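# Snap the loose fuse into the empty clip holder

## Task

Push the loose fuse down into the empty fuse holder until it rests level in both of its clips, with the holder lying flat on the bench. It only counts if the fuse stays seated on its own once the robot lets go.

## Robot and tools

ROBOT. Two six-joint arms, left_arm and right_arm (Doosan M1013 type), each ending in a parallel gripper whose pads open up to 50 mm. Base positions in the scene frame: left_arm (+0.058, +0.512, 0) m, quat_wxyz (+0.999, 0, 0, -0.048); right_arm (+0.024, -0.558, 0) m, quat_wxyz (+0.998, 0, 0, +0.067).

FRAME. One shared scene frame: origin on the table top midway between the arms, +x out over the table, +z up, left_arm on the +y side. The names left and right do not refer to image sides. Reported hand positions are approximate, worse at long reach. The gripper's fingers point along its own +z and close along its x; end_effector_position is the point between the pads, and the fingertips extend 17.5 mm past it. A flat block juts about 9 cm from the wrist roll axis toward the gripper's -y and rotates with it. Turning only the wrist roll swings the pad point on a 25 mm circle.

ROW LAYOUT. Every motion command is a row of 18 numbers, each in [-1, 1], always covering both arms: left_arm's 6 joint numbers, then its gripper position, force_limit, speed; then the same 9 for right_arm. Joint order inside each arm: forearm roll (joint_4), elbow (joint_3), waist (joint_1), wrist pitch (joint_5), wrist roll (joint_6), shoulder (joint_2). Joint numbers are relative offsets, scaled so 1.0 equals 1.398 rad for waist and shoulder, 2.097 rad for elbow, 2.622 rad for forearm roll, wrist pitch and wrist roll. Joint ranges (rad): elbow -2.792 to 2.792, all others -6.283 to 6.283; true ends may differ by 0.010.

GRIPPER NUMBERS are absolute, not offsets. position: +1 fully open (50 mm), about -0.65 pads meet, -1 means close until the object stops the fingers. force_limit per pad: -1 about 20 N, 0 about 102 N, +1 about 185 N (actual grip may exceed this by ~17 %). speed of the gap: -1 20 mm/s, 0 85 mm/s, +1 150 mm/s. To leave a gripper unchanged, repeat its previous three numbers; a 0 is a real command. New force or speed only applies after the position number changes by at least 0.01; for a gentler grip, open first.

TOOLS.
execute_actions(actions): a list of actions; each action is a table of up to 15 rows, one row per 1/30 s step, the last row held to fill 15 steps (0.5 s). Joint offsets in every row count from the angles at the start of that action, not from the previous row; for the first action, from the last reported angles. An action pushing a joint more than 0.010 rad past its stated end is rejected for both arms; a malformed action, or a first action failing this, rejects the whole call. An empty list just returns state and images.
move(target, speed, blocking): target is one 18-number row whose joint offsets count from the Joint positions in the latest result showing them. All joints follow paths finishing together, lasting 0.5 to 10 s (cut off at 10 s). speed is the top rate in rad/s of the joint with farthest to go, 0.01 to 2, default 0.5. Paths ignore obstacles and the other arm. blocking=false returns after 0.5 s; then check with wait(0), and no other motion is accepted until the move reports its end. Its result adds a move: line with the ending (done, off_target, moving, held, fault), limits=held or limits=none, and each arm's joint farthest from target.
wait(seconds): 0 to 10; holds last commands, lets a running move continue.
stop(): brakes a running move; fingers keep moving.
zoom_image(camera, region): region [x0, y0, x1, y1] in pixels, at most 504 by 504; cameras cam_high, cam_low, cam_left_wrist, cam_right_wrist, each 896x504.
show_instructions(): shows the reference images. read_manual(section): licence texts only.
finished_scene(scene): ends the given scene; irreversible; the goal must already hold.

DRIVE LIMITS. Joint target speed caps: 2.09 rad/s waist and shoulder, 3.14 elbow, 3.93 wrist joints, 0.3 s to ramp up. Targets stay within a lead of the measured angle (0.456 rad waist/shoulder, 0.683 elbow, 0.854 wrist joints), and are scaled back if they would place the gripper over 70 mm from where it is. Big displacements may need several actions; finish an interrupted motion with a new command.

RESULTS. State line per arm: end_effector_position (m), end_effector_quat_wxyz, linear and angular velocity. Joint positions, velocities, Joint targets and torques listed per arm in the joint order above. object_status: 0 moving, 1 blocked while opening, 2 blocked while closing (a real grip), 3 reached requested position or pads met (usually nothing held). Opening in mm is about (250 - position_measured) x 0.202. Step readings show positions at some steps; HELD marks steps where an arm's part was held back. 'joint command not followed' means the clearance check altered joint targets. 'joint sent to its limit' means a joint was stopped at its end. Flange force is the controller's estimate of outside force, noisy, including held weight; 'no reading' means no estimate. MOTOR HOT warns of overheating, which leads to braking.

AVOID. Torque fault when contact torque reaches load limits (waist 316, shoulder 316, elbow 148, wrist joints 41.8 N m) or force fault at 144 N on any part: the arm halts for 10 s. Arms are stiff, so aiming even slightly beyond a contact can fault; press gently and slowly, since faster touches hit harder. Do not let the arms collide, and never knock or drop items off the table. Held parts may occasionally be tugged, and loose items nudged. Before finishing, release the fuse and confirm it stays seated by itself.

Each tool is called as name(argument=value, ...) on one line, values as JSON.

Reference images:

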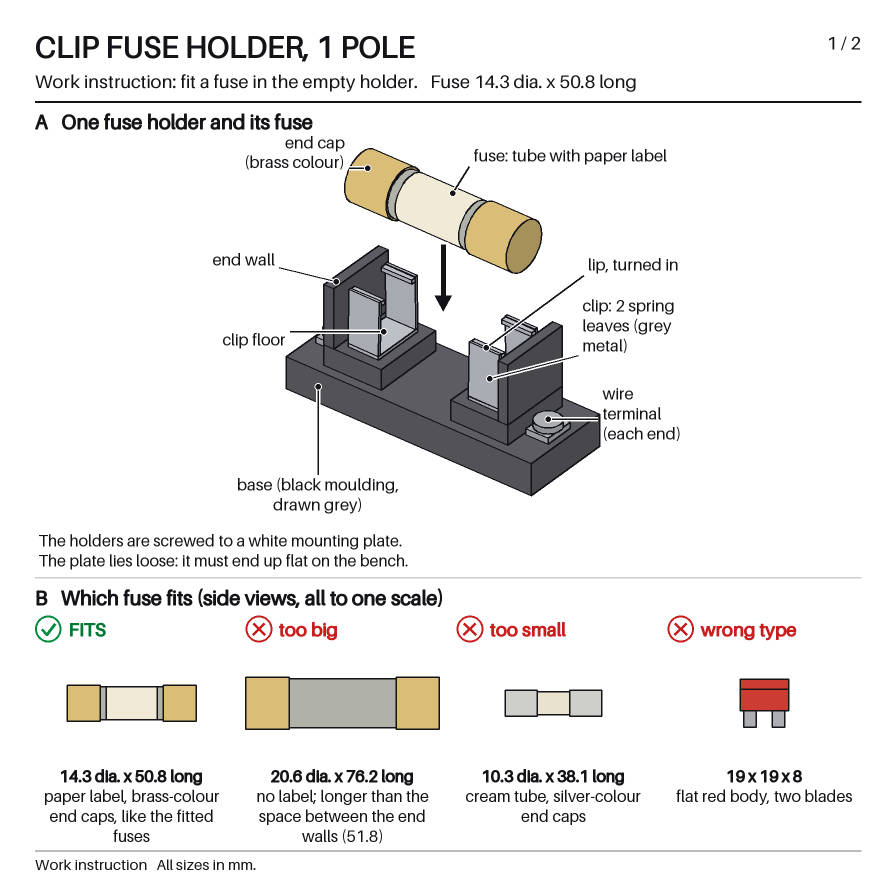

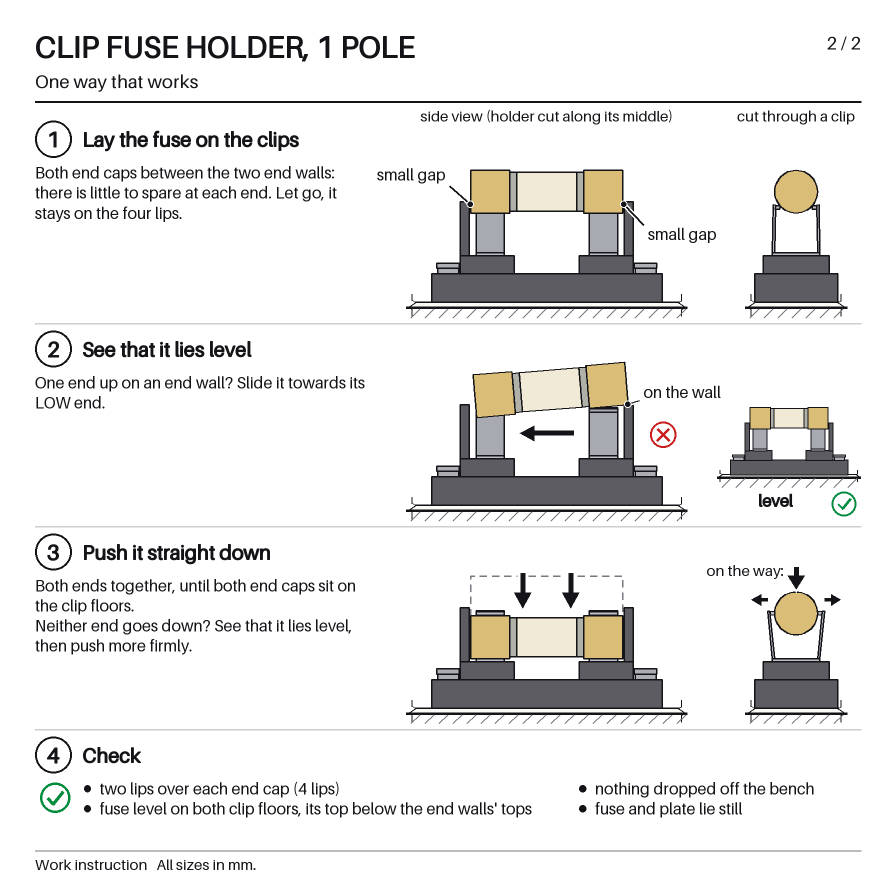

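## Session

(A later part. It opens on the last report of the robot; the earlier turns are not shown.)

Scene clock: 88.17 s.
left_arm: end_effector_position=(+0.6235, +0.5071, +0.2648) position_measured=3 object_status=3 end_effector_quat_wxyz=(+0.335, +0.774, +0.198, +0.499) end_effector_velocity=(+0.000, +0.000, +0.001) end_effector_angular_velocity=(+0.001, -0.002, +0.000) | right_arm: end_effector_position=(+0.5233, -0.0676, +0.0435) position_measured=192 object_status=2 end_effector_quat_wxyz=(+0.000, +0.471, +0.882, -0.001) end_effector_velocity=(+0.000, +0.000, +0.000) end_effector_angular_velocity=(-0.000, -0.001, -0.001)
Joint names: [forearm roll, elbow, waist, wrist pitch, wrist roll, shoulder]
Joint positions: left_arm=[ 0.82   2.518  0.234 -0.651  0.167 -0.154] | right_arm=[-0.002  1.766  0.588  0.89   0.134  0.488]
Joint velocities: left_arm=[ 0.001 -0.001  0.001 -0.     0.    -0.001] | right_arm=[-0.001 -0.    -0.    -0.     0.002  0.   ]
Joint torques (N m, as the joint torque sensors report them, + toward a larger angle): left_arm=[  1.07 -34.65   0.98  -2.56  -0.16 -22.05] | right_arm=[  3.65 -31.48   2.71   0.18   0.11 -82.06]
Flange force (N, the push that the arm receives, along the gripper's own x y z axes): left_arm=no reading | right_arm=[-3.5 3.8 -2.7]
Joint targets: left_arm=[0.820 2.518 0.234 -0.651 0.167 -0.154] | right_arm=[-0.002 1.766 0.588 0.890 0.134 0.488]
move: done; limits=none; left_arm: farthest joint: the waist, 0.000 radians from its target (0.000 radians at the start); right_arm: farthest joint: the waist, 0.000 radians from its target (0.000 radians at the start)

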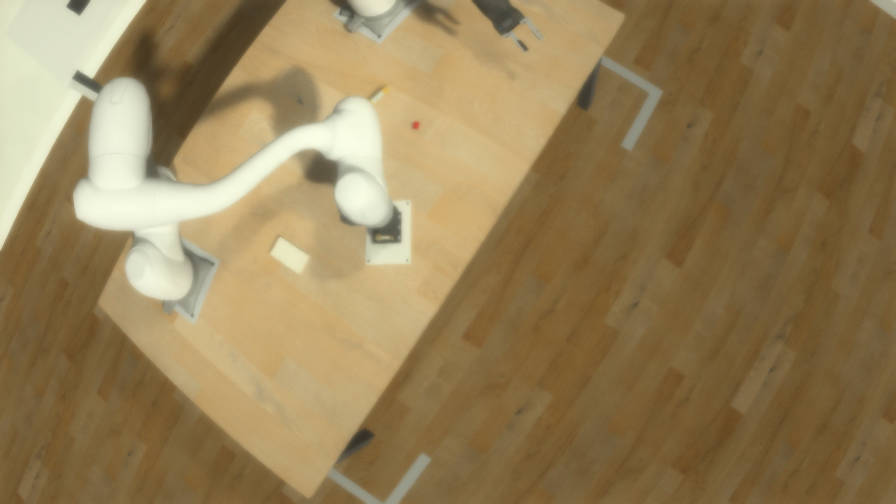

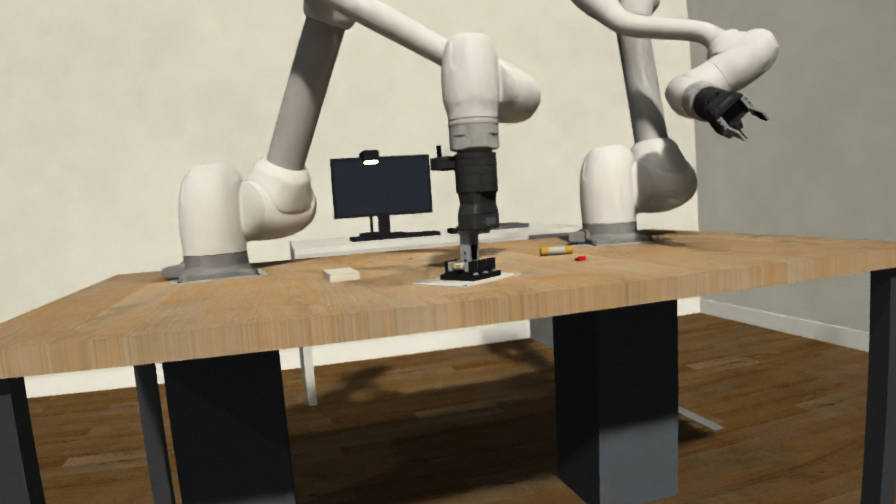

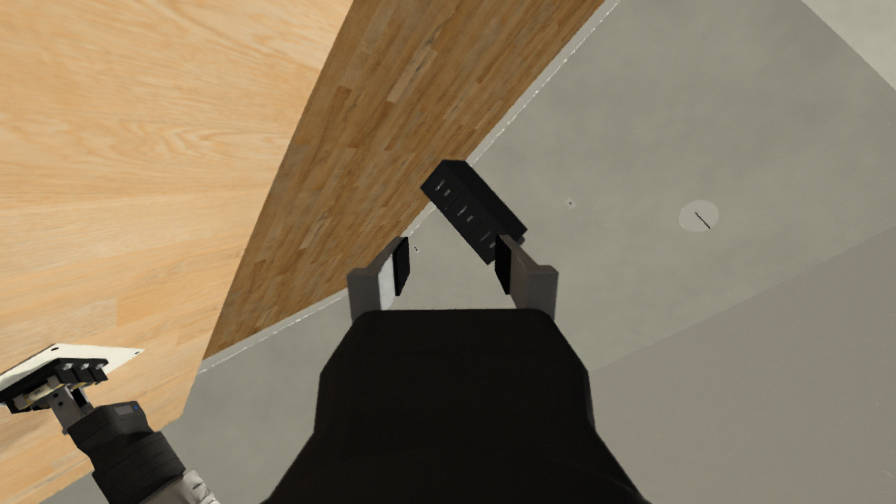

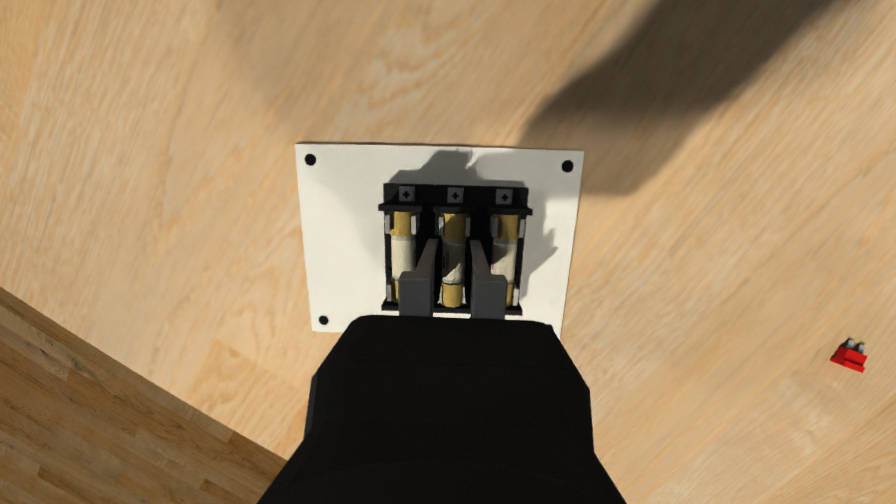

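Down 2.5 mm more to seat.

move(target=[0,0,0,0,0,0,1,-0.5,0, 0,0.0007,0,-0.0015,0,0.0018,-1,-0.5,-0.6], speed=0.01)

Scene clock: 90.47 s.
left_arm: end_effector_position=(+0.6235, +0.5071, +0.2648) position_measured=3 object_status=3 end_effector_quat_wxyz=(+0.335, +0.774, +0.198, +0.499) end_effector_velocity=(-0.001, +0.000, -0.002) end_effector_angular_velocity=(-0.001, +0.003, +0.000) | right_arm: end_effector_position=(+0.5232, -0.0677, +0.0410) position_measured=192 object_status=2 end_effector_quat_wxyz=(+0.000, +0.471, +0.882, -0.001) end_effector_velocity=(+0.000, -0.001, -0.000) end_effector_angular_velocity=(-0.000, +0.001, -0.001)
Joint names: [forearm roll, elbow, waist, wrist pitch, wrist roll, shoulder]
Joint positions: left_arm=[ 0.82   2.518  0.234 -0.651  0.167 -0.154] | right_arm=[-0.002  1.768  0.588  0.886  0.134  0.49 ]
Joint velocities: left_arm=[ 0.     0.002  0.001 -0.    -0.     0.002] | right_arm=[ 0.     0.001 -0.001  0.    -0.001 -0.   ]
Joint torques (N m, as the joint torque sensors report them, + toward a larger angle): left_arm=[  1.35 -35.08   2.31  -2.59  -0.11 -22.75] | right_arm=[  3.65 -31.23   5.06  -0.46   0.43 -84.07]
Flange force (N, the push that the arm receives, along the gripper's own x y z axes): left_arm=no reading | right_arm=[-6.8 7.4 -1.6]
Joint targets: left_arm=[0.820 2.518 0.234 -0.651 0.167 -0.154] | right_arm=[-0.002 1.768 0.588 0.886 0.134 0.490]
move: done; limits=none; left_arm: farthest joint: the waist, 0.000 radians from its target (0.000 radians at the start); right_arm: farthest joint: the waist, 0.000 radians from its target (0.000 radians at the start)

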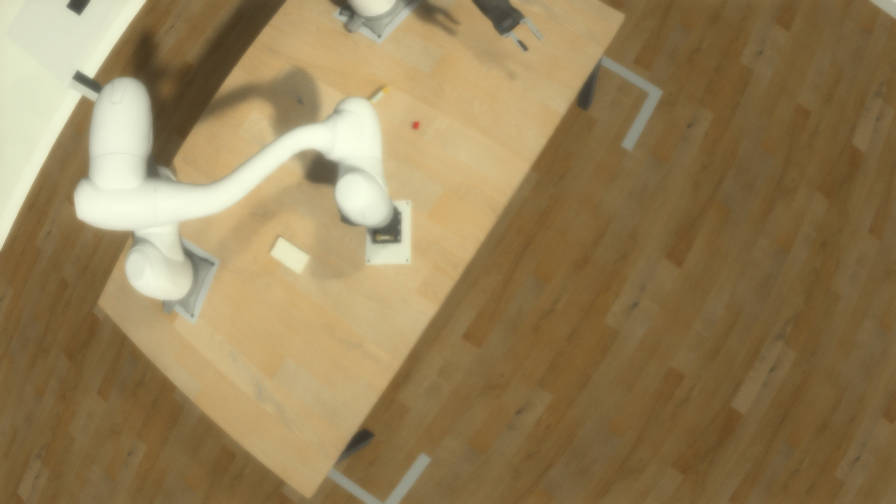

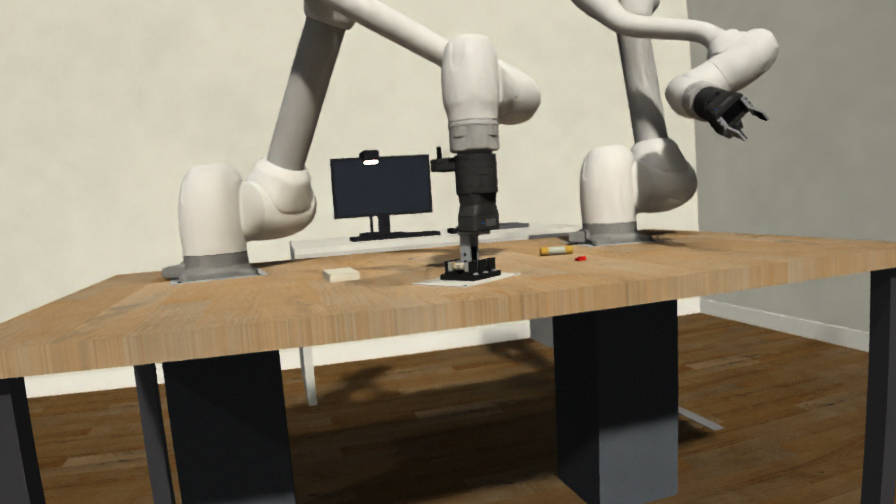

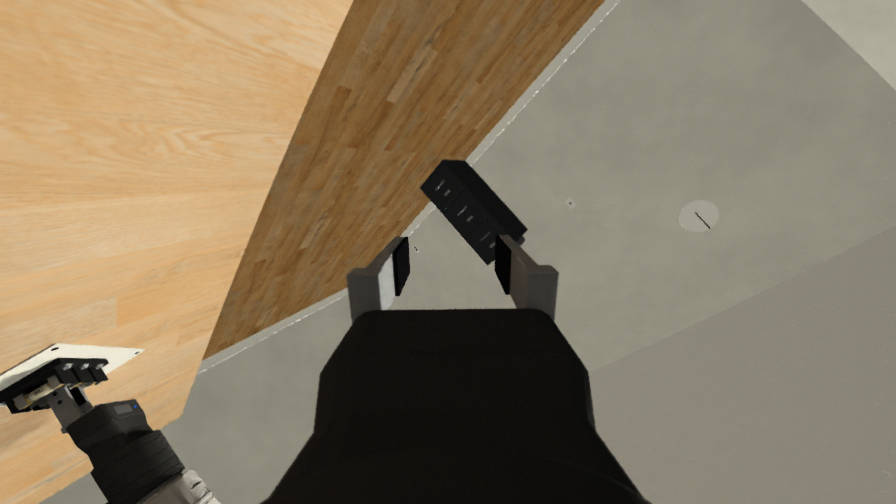

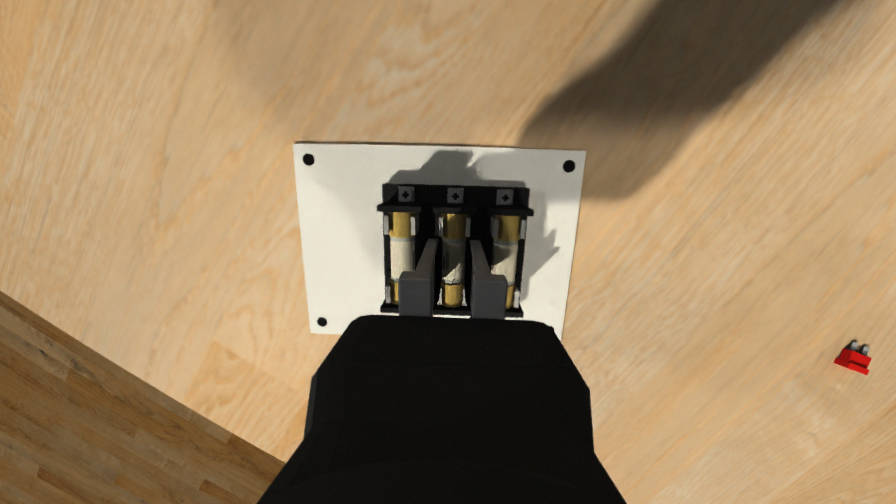

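move(target=[0,0,0,0,0,0,1,-0.5,0, 0,0.0004,0,-0.0009,0,0.0011,-1,-0.5,-0.6], speed=0.01)

Scene clock: 93.40 s.
left_arm: end_effector_position=(+0.6235, +0.5071, +0.2648) position_measured=3 object_status=3 end_effector_quat_wxyz=(+0.335, +0.774, +0.198, +0.499) end_effector_velocity=(-0.000, +0.000, -0.000) end_effector_angular_velocity=(-0.001, +0.001, +0.001) | right_arm: end_effector_position=(+0.5233, -0.0676, +0.0397) position_measured=192 object_status=2 end_effector_quat_wxyz=(+0.000, +0.471, +0.882, -0.001) end_effector_velocity=(-0.000, +0.000, -0.001) end_effector_angular_velocity=(-0.000, +0.000, +0.001)
Joint names: [forearm roll, elbow, waist, wrist pitch, wrist roll, shoulder]
Joint positions: left_arm=[ 0.82   2.518  0.234 -0.651  0.167 -0.154] | right_arm=[-0.002  1.768  0.588  0.884  0.134  0.492]
Joint velocities: left_arm=[ 0.     0.     0.     0.001 -0.001 -0.   ] | right_arm=[ 0.    -0.     0.001 -0.    -0.001  0.001]
Joint torques (N m, as the joint torque sensors report them, + toward a larger angle): left_arm=[  1.13 -35.56   0.81  -2.57  -0.3  -21.97] | right_arm=[  3.5  -12.61  -0.61  -8.29   0.23 -29.08]
Flange force (N, the push that the arm receives, along the gripper's own x y z axes): left_arm=no reading | right_arm=[-2.7 -17.2 -82.2]
Joint targets: left_arm=[0.820 2.518 0.234 -0.651 0.167 -0.154] | right_arm=[-0.002 1.768 0.588 0.884 0.134 0.492]
move: done; limits=none; left_arm: farthest joint: the waist, 0.000 radians from its target (0.000 radians at the start); right_arm: farthest joint: the elbow, 0.001 radians from its target (0.001 radians at the start)

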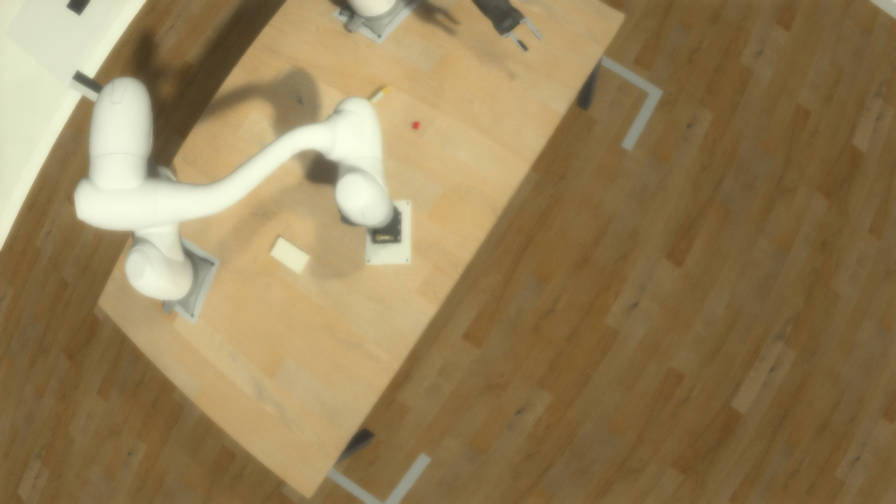

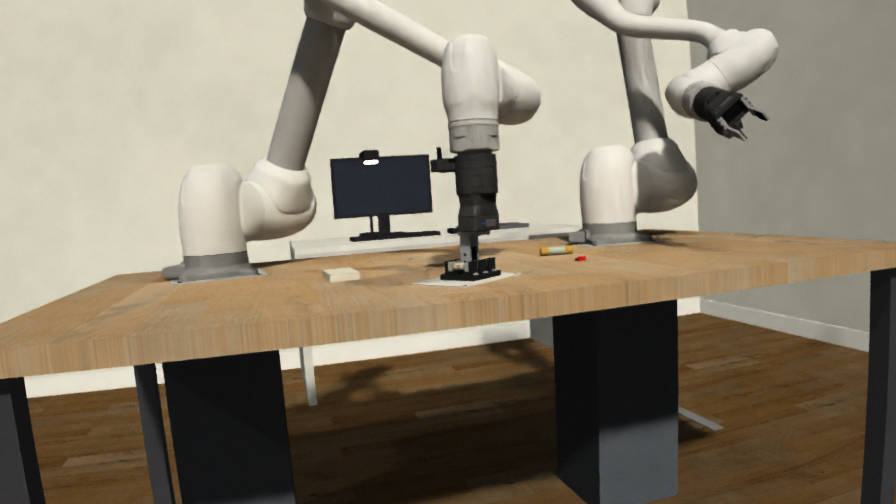

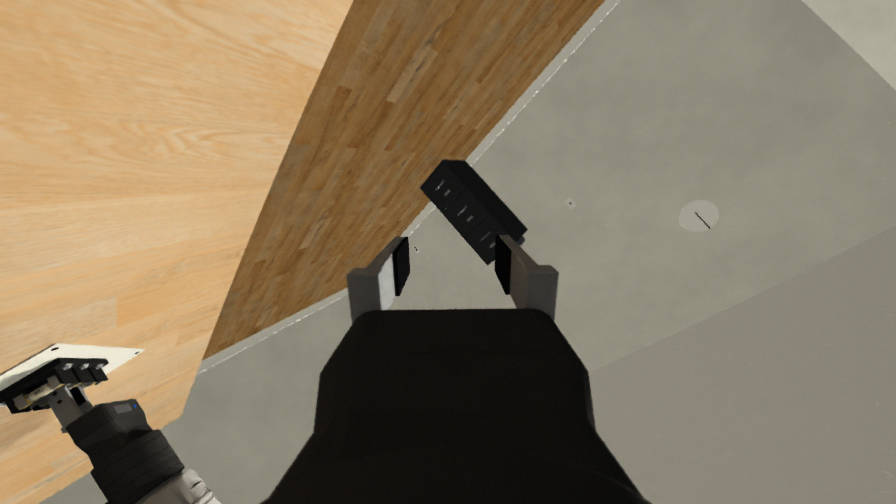

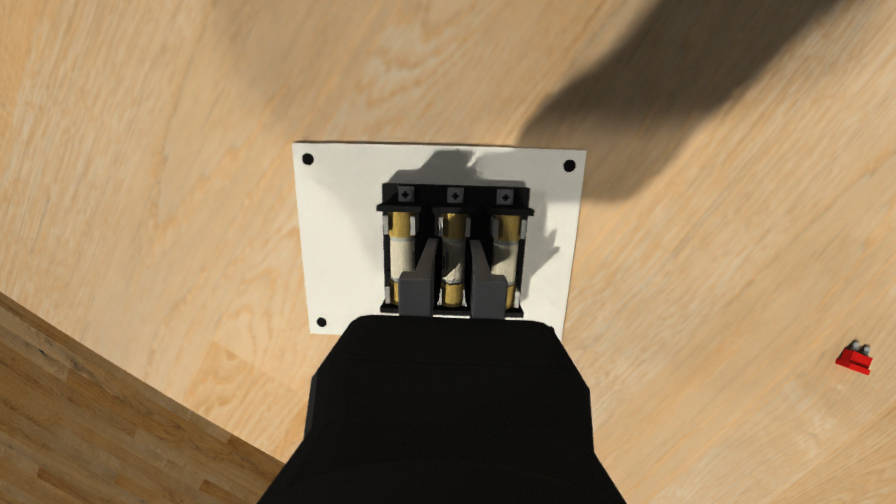

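Seated. Release (18 mm) and lift.

move(target=[0,0,0,0,0,0,1,-0.5,0, 0,0,0,0,0,-0.0005,-0.05,-0.5,-0.6], speed=0.01)

move(target=[0,0,0,0,0,0,1,-0.5,0, 0,-0.016,0,0.032,0,-0.036,-0.05,-0.5,-0.6], speed=0.1)

zoom_image(camera="cam_low", region=[420, 220, 560, 300])

zoom_image(camera="cam_right_wrist", region=[380, 170, 530, 320])

Scene clock: 96.93 s.
left_arm: end_effector_position=(+0.6235, +0.5071, +0.2648) position_measured=3 object_status=3 end_effector_quat_wxyz=(+0.335, +0.774, +0.198, +0.499) end_effector_velocity=(+0.000, -0.000, +0.000) end_effector_angular_velocity=(-0.000, -0.000, -0.001) | right_arm: end_effector_position=(+0.5234, -0.0676, +0.0402) position_measured=160 object_status=3 end_effector_quat_wxyz=(+0.000, +0.471, +0.882, -0.001) end_effector_velocity=(+0.000, -0.000, -0.000) end_effector_angular_velocity=(+0.000, +0.000, -0.002)
Joint names: [forearm roll, elbow, waist, wrist pitch, wrist roll, shoulder]
Joint positions: left_arm=[ 0.82   2.518  0.234 -0.651  0.167 -0.154] | right_arm=[-0.002  1.768  0.588  0.884  0.134  0.491]
Joint velocities: left_arm=[ 0.001 -0.001  0.    -0.001 -0.001  0.   ] | right_arm=[ 0.     0.    -0.    -0.     0.001 -0.   ]
Joint torques (N m, as the joint torque sensors report them, + toward a larger angle): left_arm=[  1.04 -34.14   0.83  -2.47  -0.36 -23.37] | right_arm=[  3.45 -32.12   2.09   0.08   0.26 -85.29]
Flange force (N, the push that the arm receives, along the gripper's own x y z axes): left_arm=no reading | right_arm=[-2.2 5.9 0.8]
Joint targets: left_arm=[0.820 2.518 0.234 -0.651 0.167 -0.154] | right_arm=[-0.002 1.768 0.588 0.884 0.134 0.491]
move: done; limits=none; left_arm: farthest joint: the waist, 0.000 radians from its target (0.000 radians at the start); right_arm: farthest joint: the waist, 0.000 radians from its target (0.000 radians at the start)

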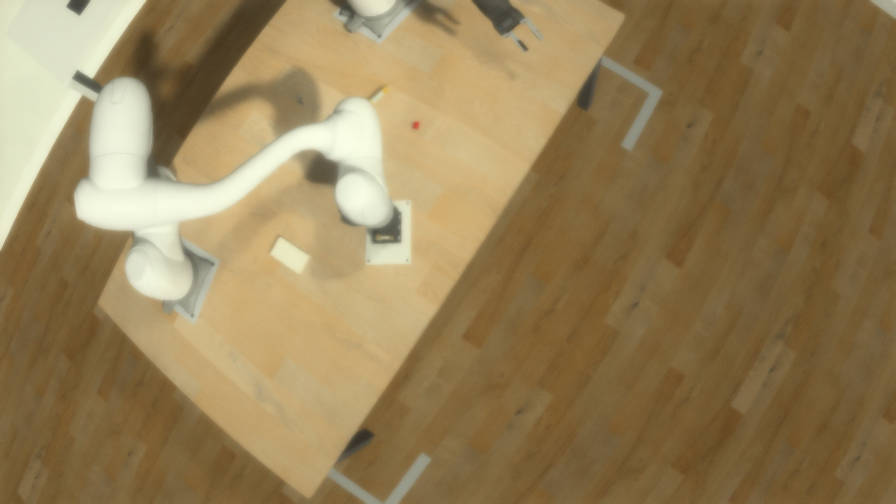

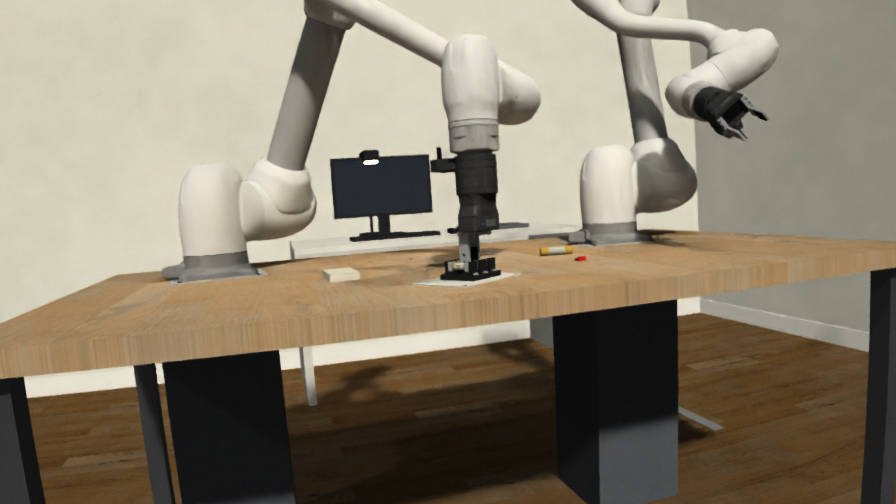

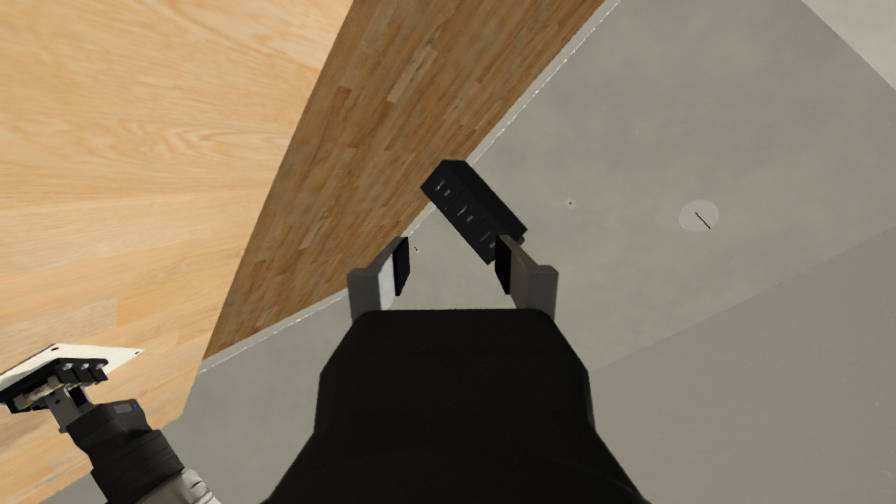

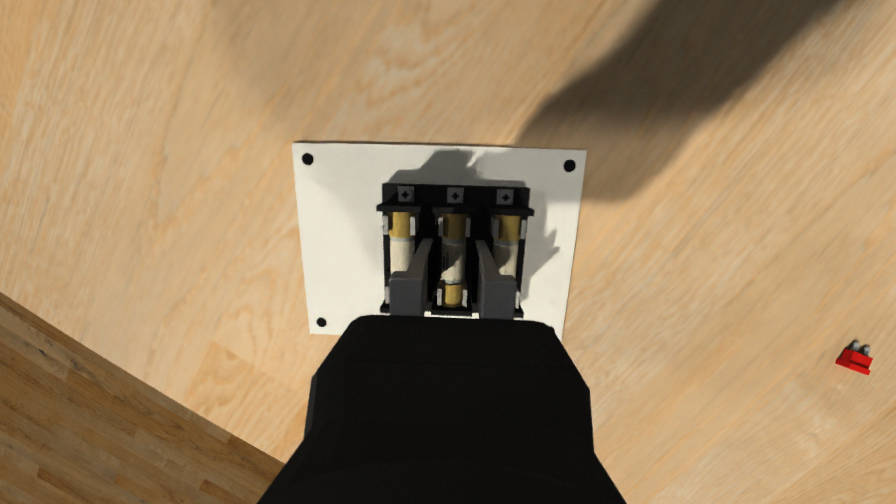

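Scene clock: 98.07 s.
left_arm: end_effector_position=(+0.6235, +0.5071, +0.2648) position_measured=3 object_status=3 end_effector_quat_wxyz=(+0.335, +0.774, +0.198, +0.499) end_effector_velocity=(-0.000, +0.000, +0.000) end_effector_angular_velocity=(+0.002, -0.000, -0.001) | right_arm: end_effector_position=(+0.5236, -0.0674, +0.0916) position_measured=160 object_status=3 end_effector_quat_wxyz=(+0.000, +0.471, +0.882, -0.001) end_effector_velocity=(-0.001, +0.000, -0.000) end_effector_angular_velocity=(-0.000, +0.001, +0.001)
Joint names: [forearm roll, elbow, waist, wrist pitch, wrist roll, shoulder]
Joint positions: left_arm=[ 0.82   2.518  0.234 -0.651  0.167 -0.154] | right_arm=[-0.002  1.735  0.588  0.968  0.134  0.441]
Joint velocities: left_arm=[ 0.001 -0.     0.     0.001  0.001 -0.001] | right_arm=[ 0.001  0.001  0.001 -0.    -0.001  0.   ]
Joint torques (N m, as the joint torque sensors report them, + toward a larger angle): left_arm=[  1.17 -35.53   2.02  -2.67  -0.13 -21.62] | right_arm=[  3.61 -34.52  -0.54   0.11  -0.02 -80.49]
Flange force (N, the push that the arm receives, along the gripper's own x y z axes): left_arm=no reading | right_arm=[1.5 1.9 -1.4]
Joint targets: left_arm=[0.820 2.518 0.234 -0.651 0.167 -0.154] | right_arm=[-0.002 1.735 0.588 0.968 0.134 0.441]
move: done; limits=none; left_arm: farthest joint: the waist, 0.000 radians from its target (0.000 radians at the start); right_arm: farthest joint: the waist, 0.000 radians from its target (0.000 radians at the start)

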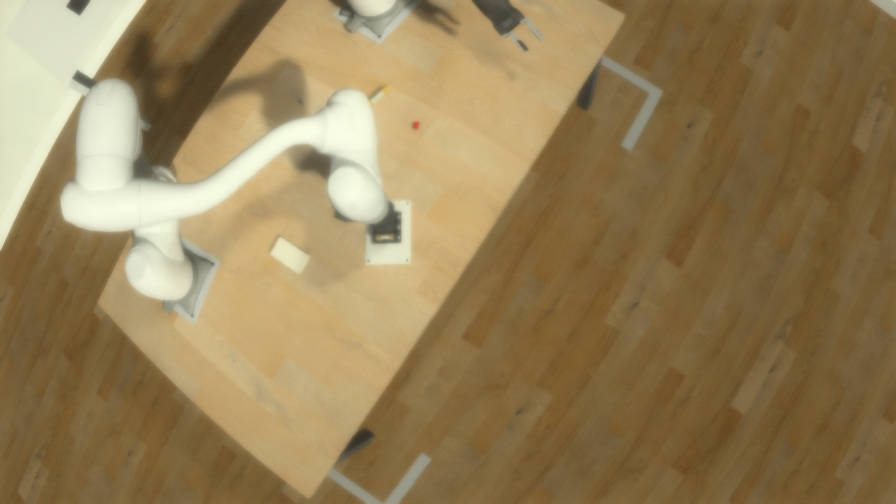

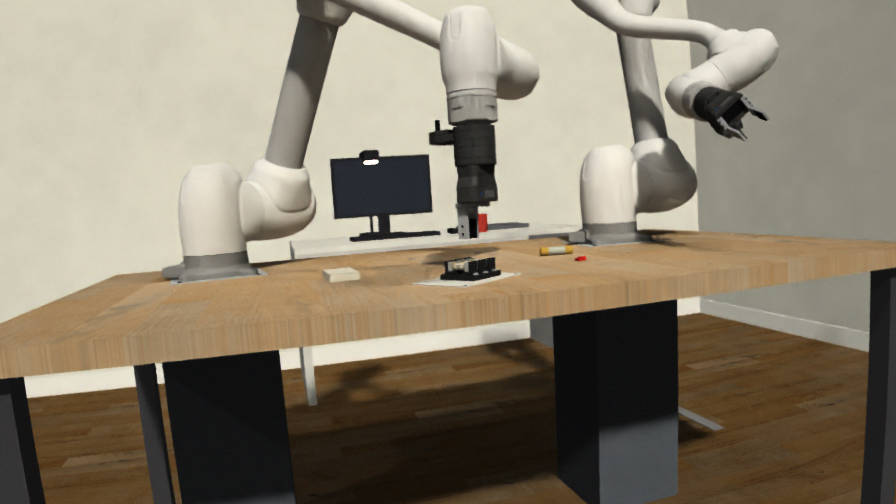

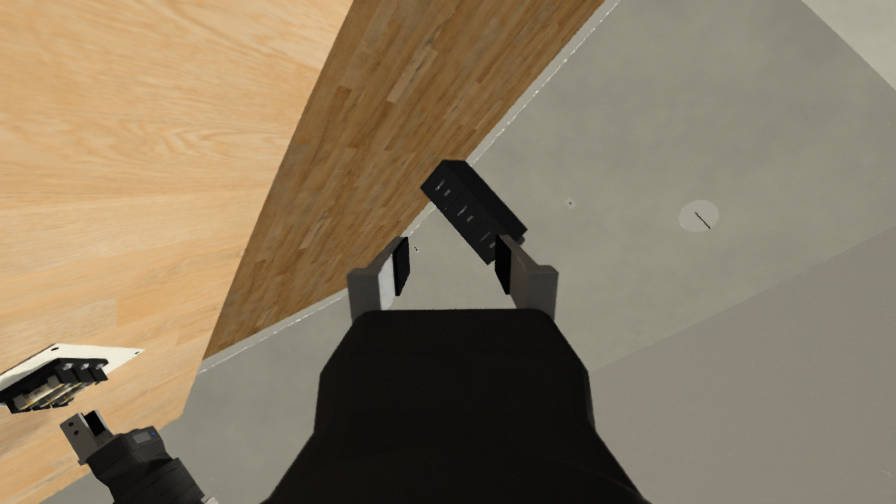

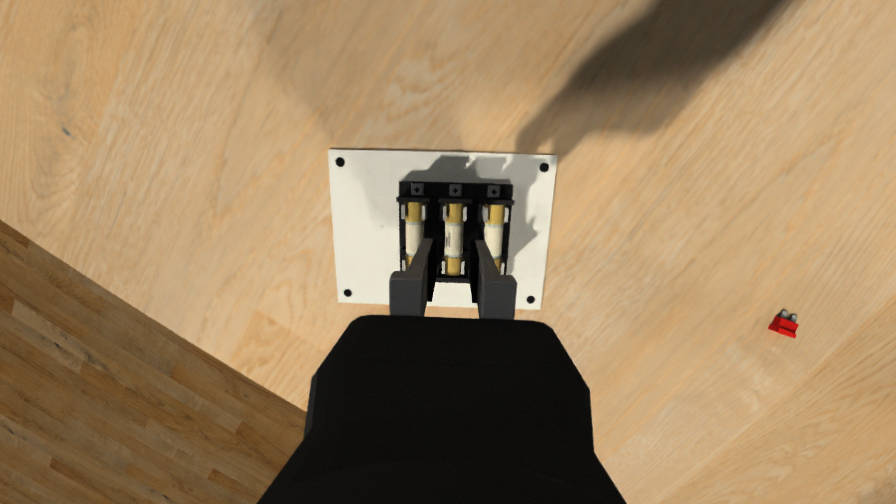

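Region (420, 220, 560, 300) of cam_low's 896x504 image, scaled by 3.600, with more detail than that image has; it fills the top 288 rows of this view, and the rest is white.

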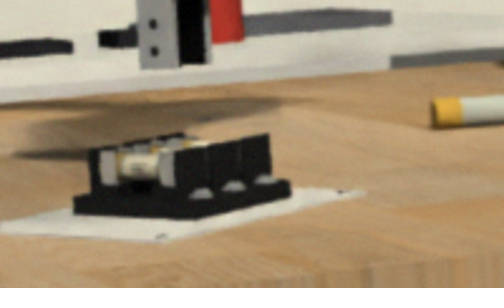

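Region (380, 170, 530, 320) of cam_right_wrist's 896x504 image, scaled by 3.360, with more detail than that image has.

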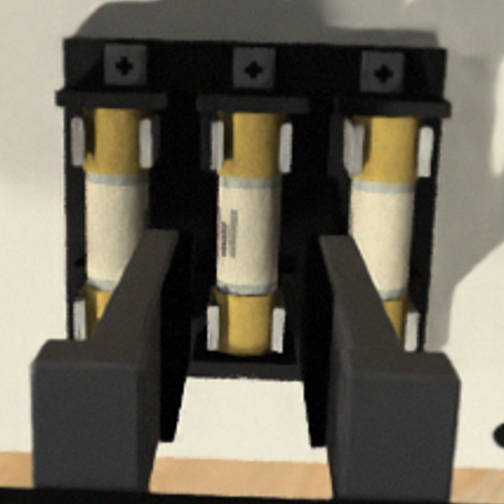

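finished_scene(scene=1)

The scene is finished: the task was done.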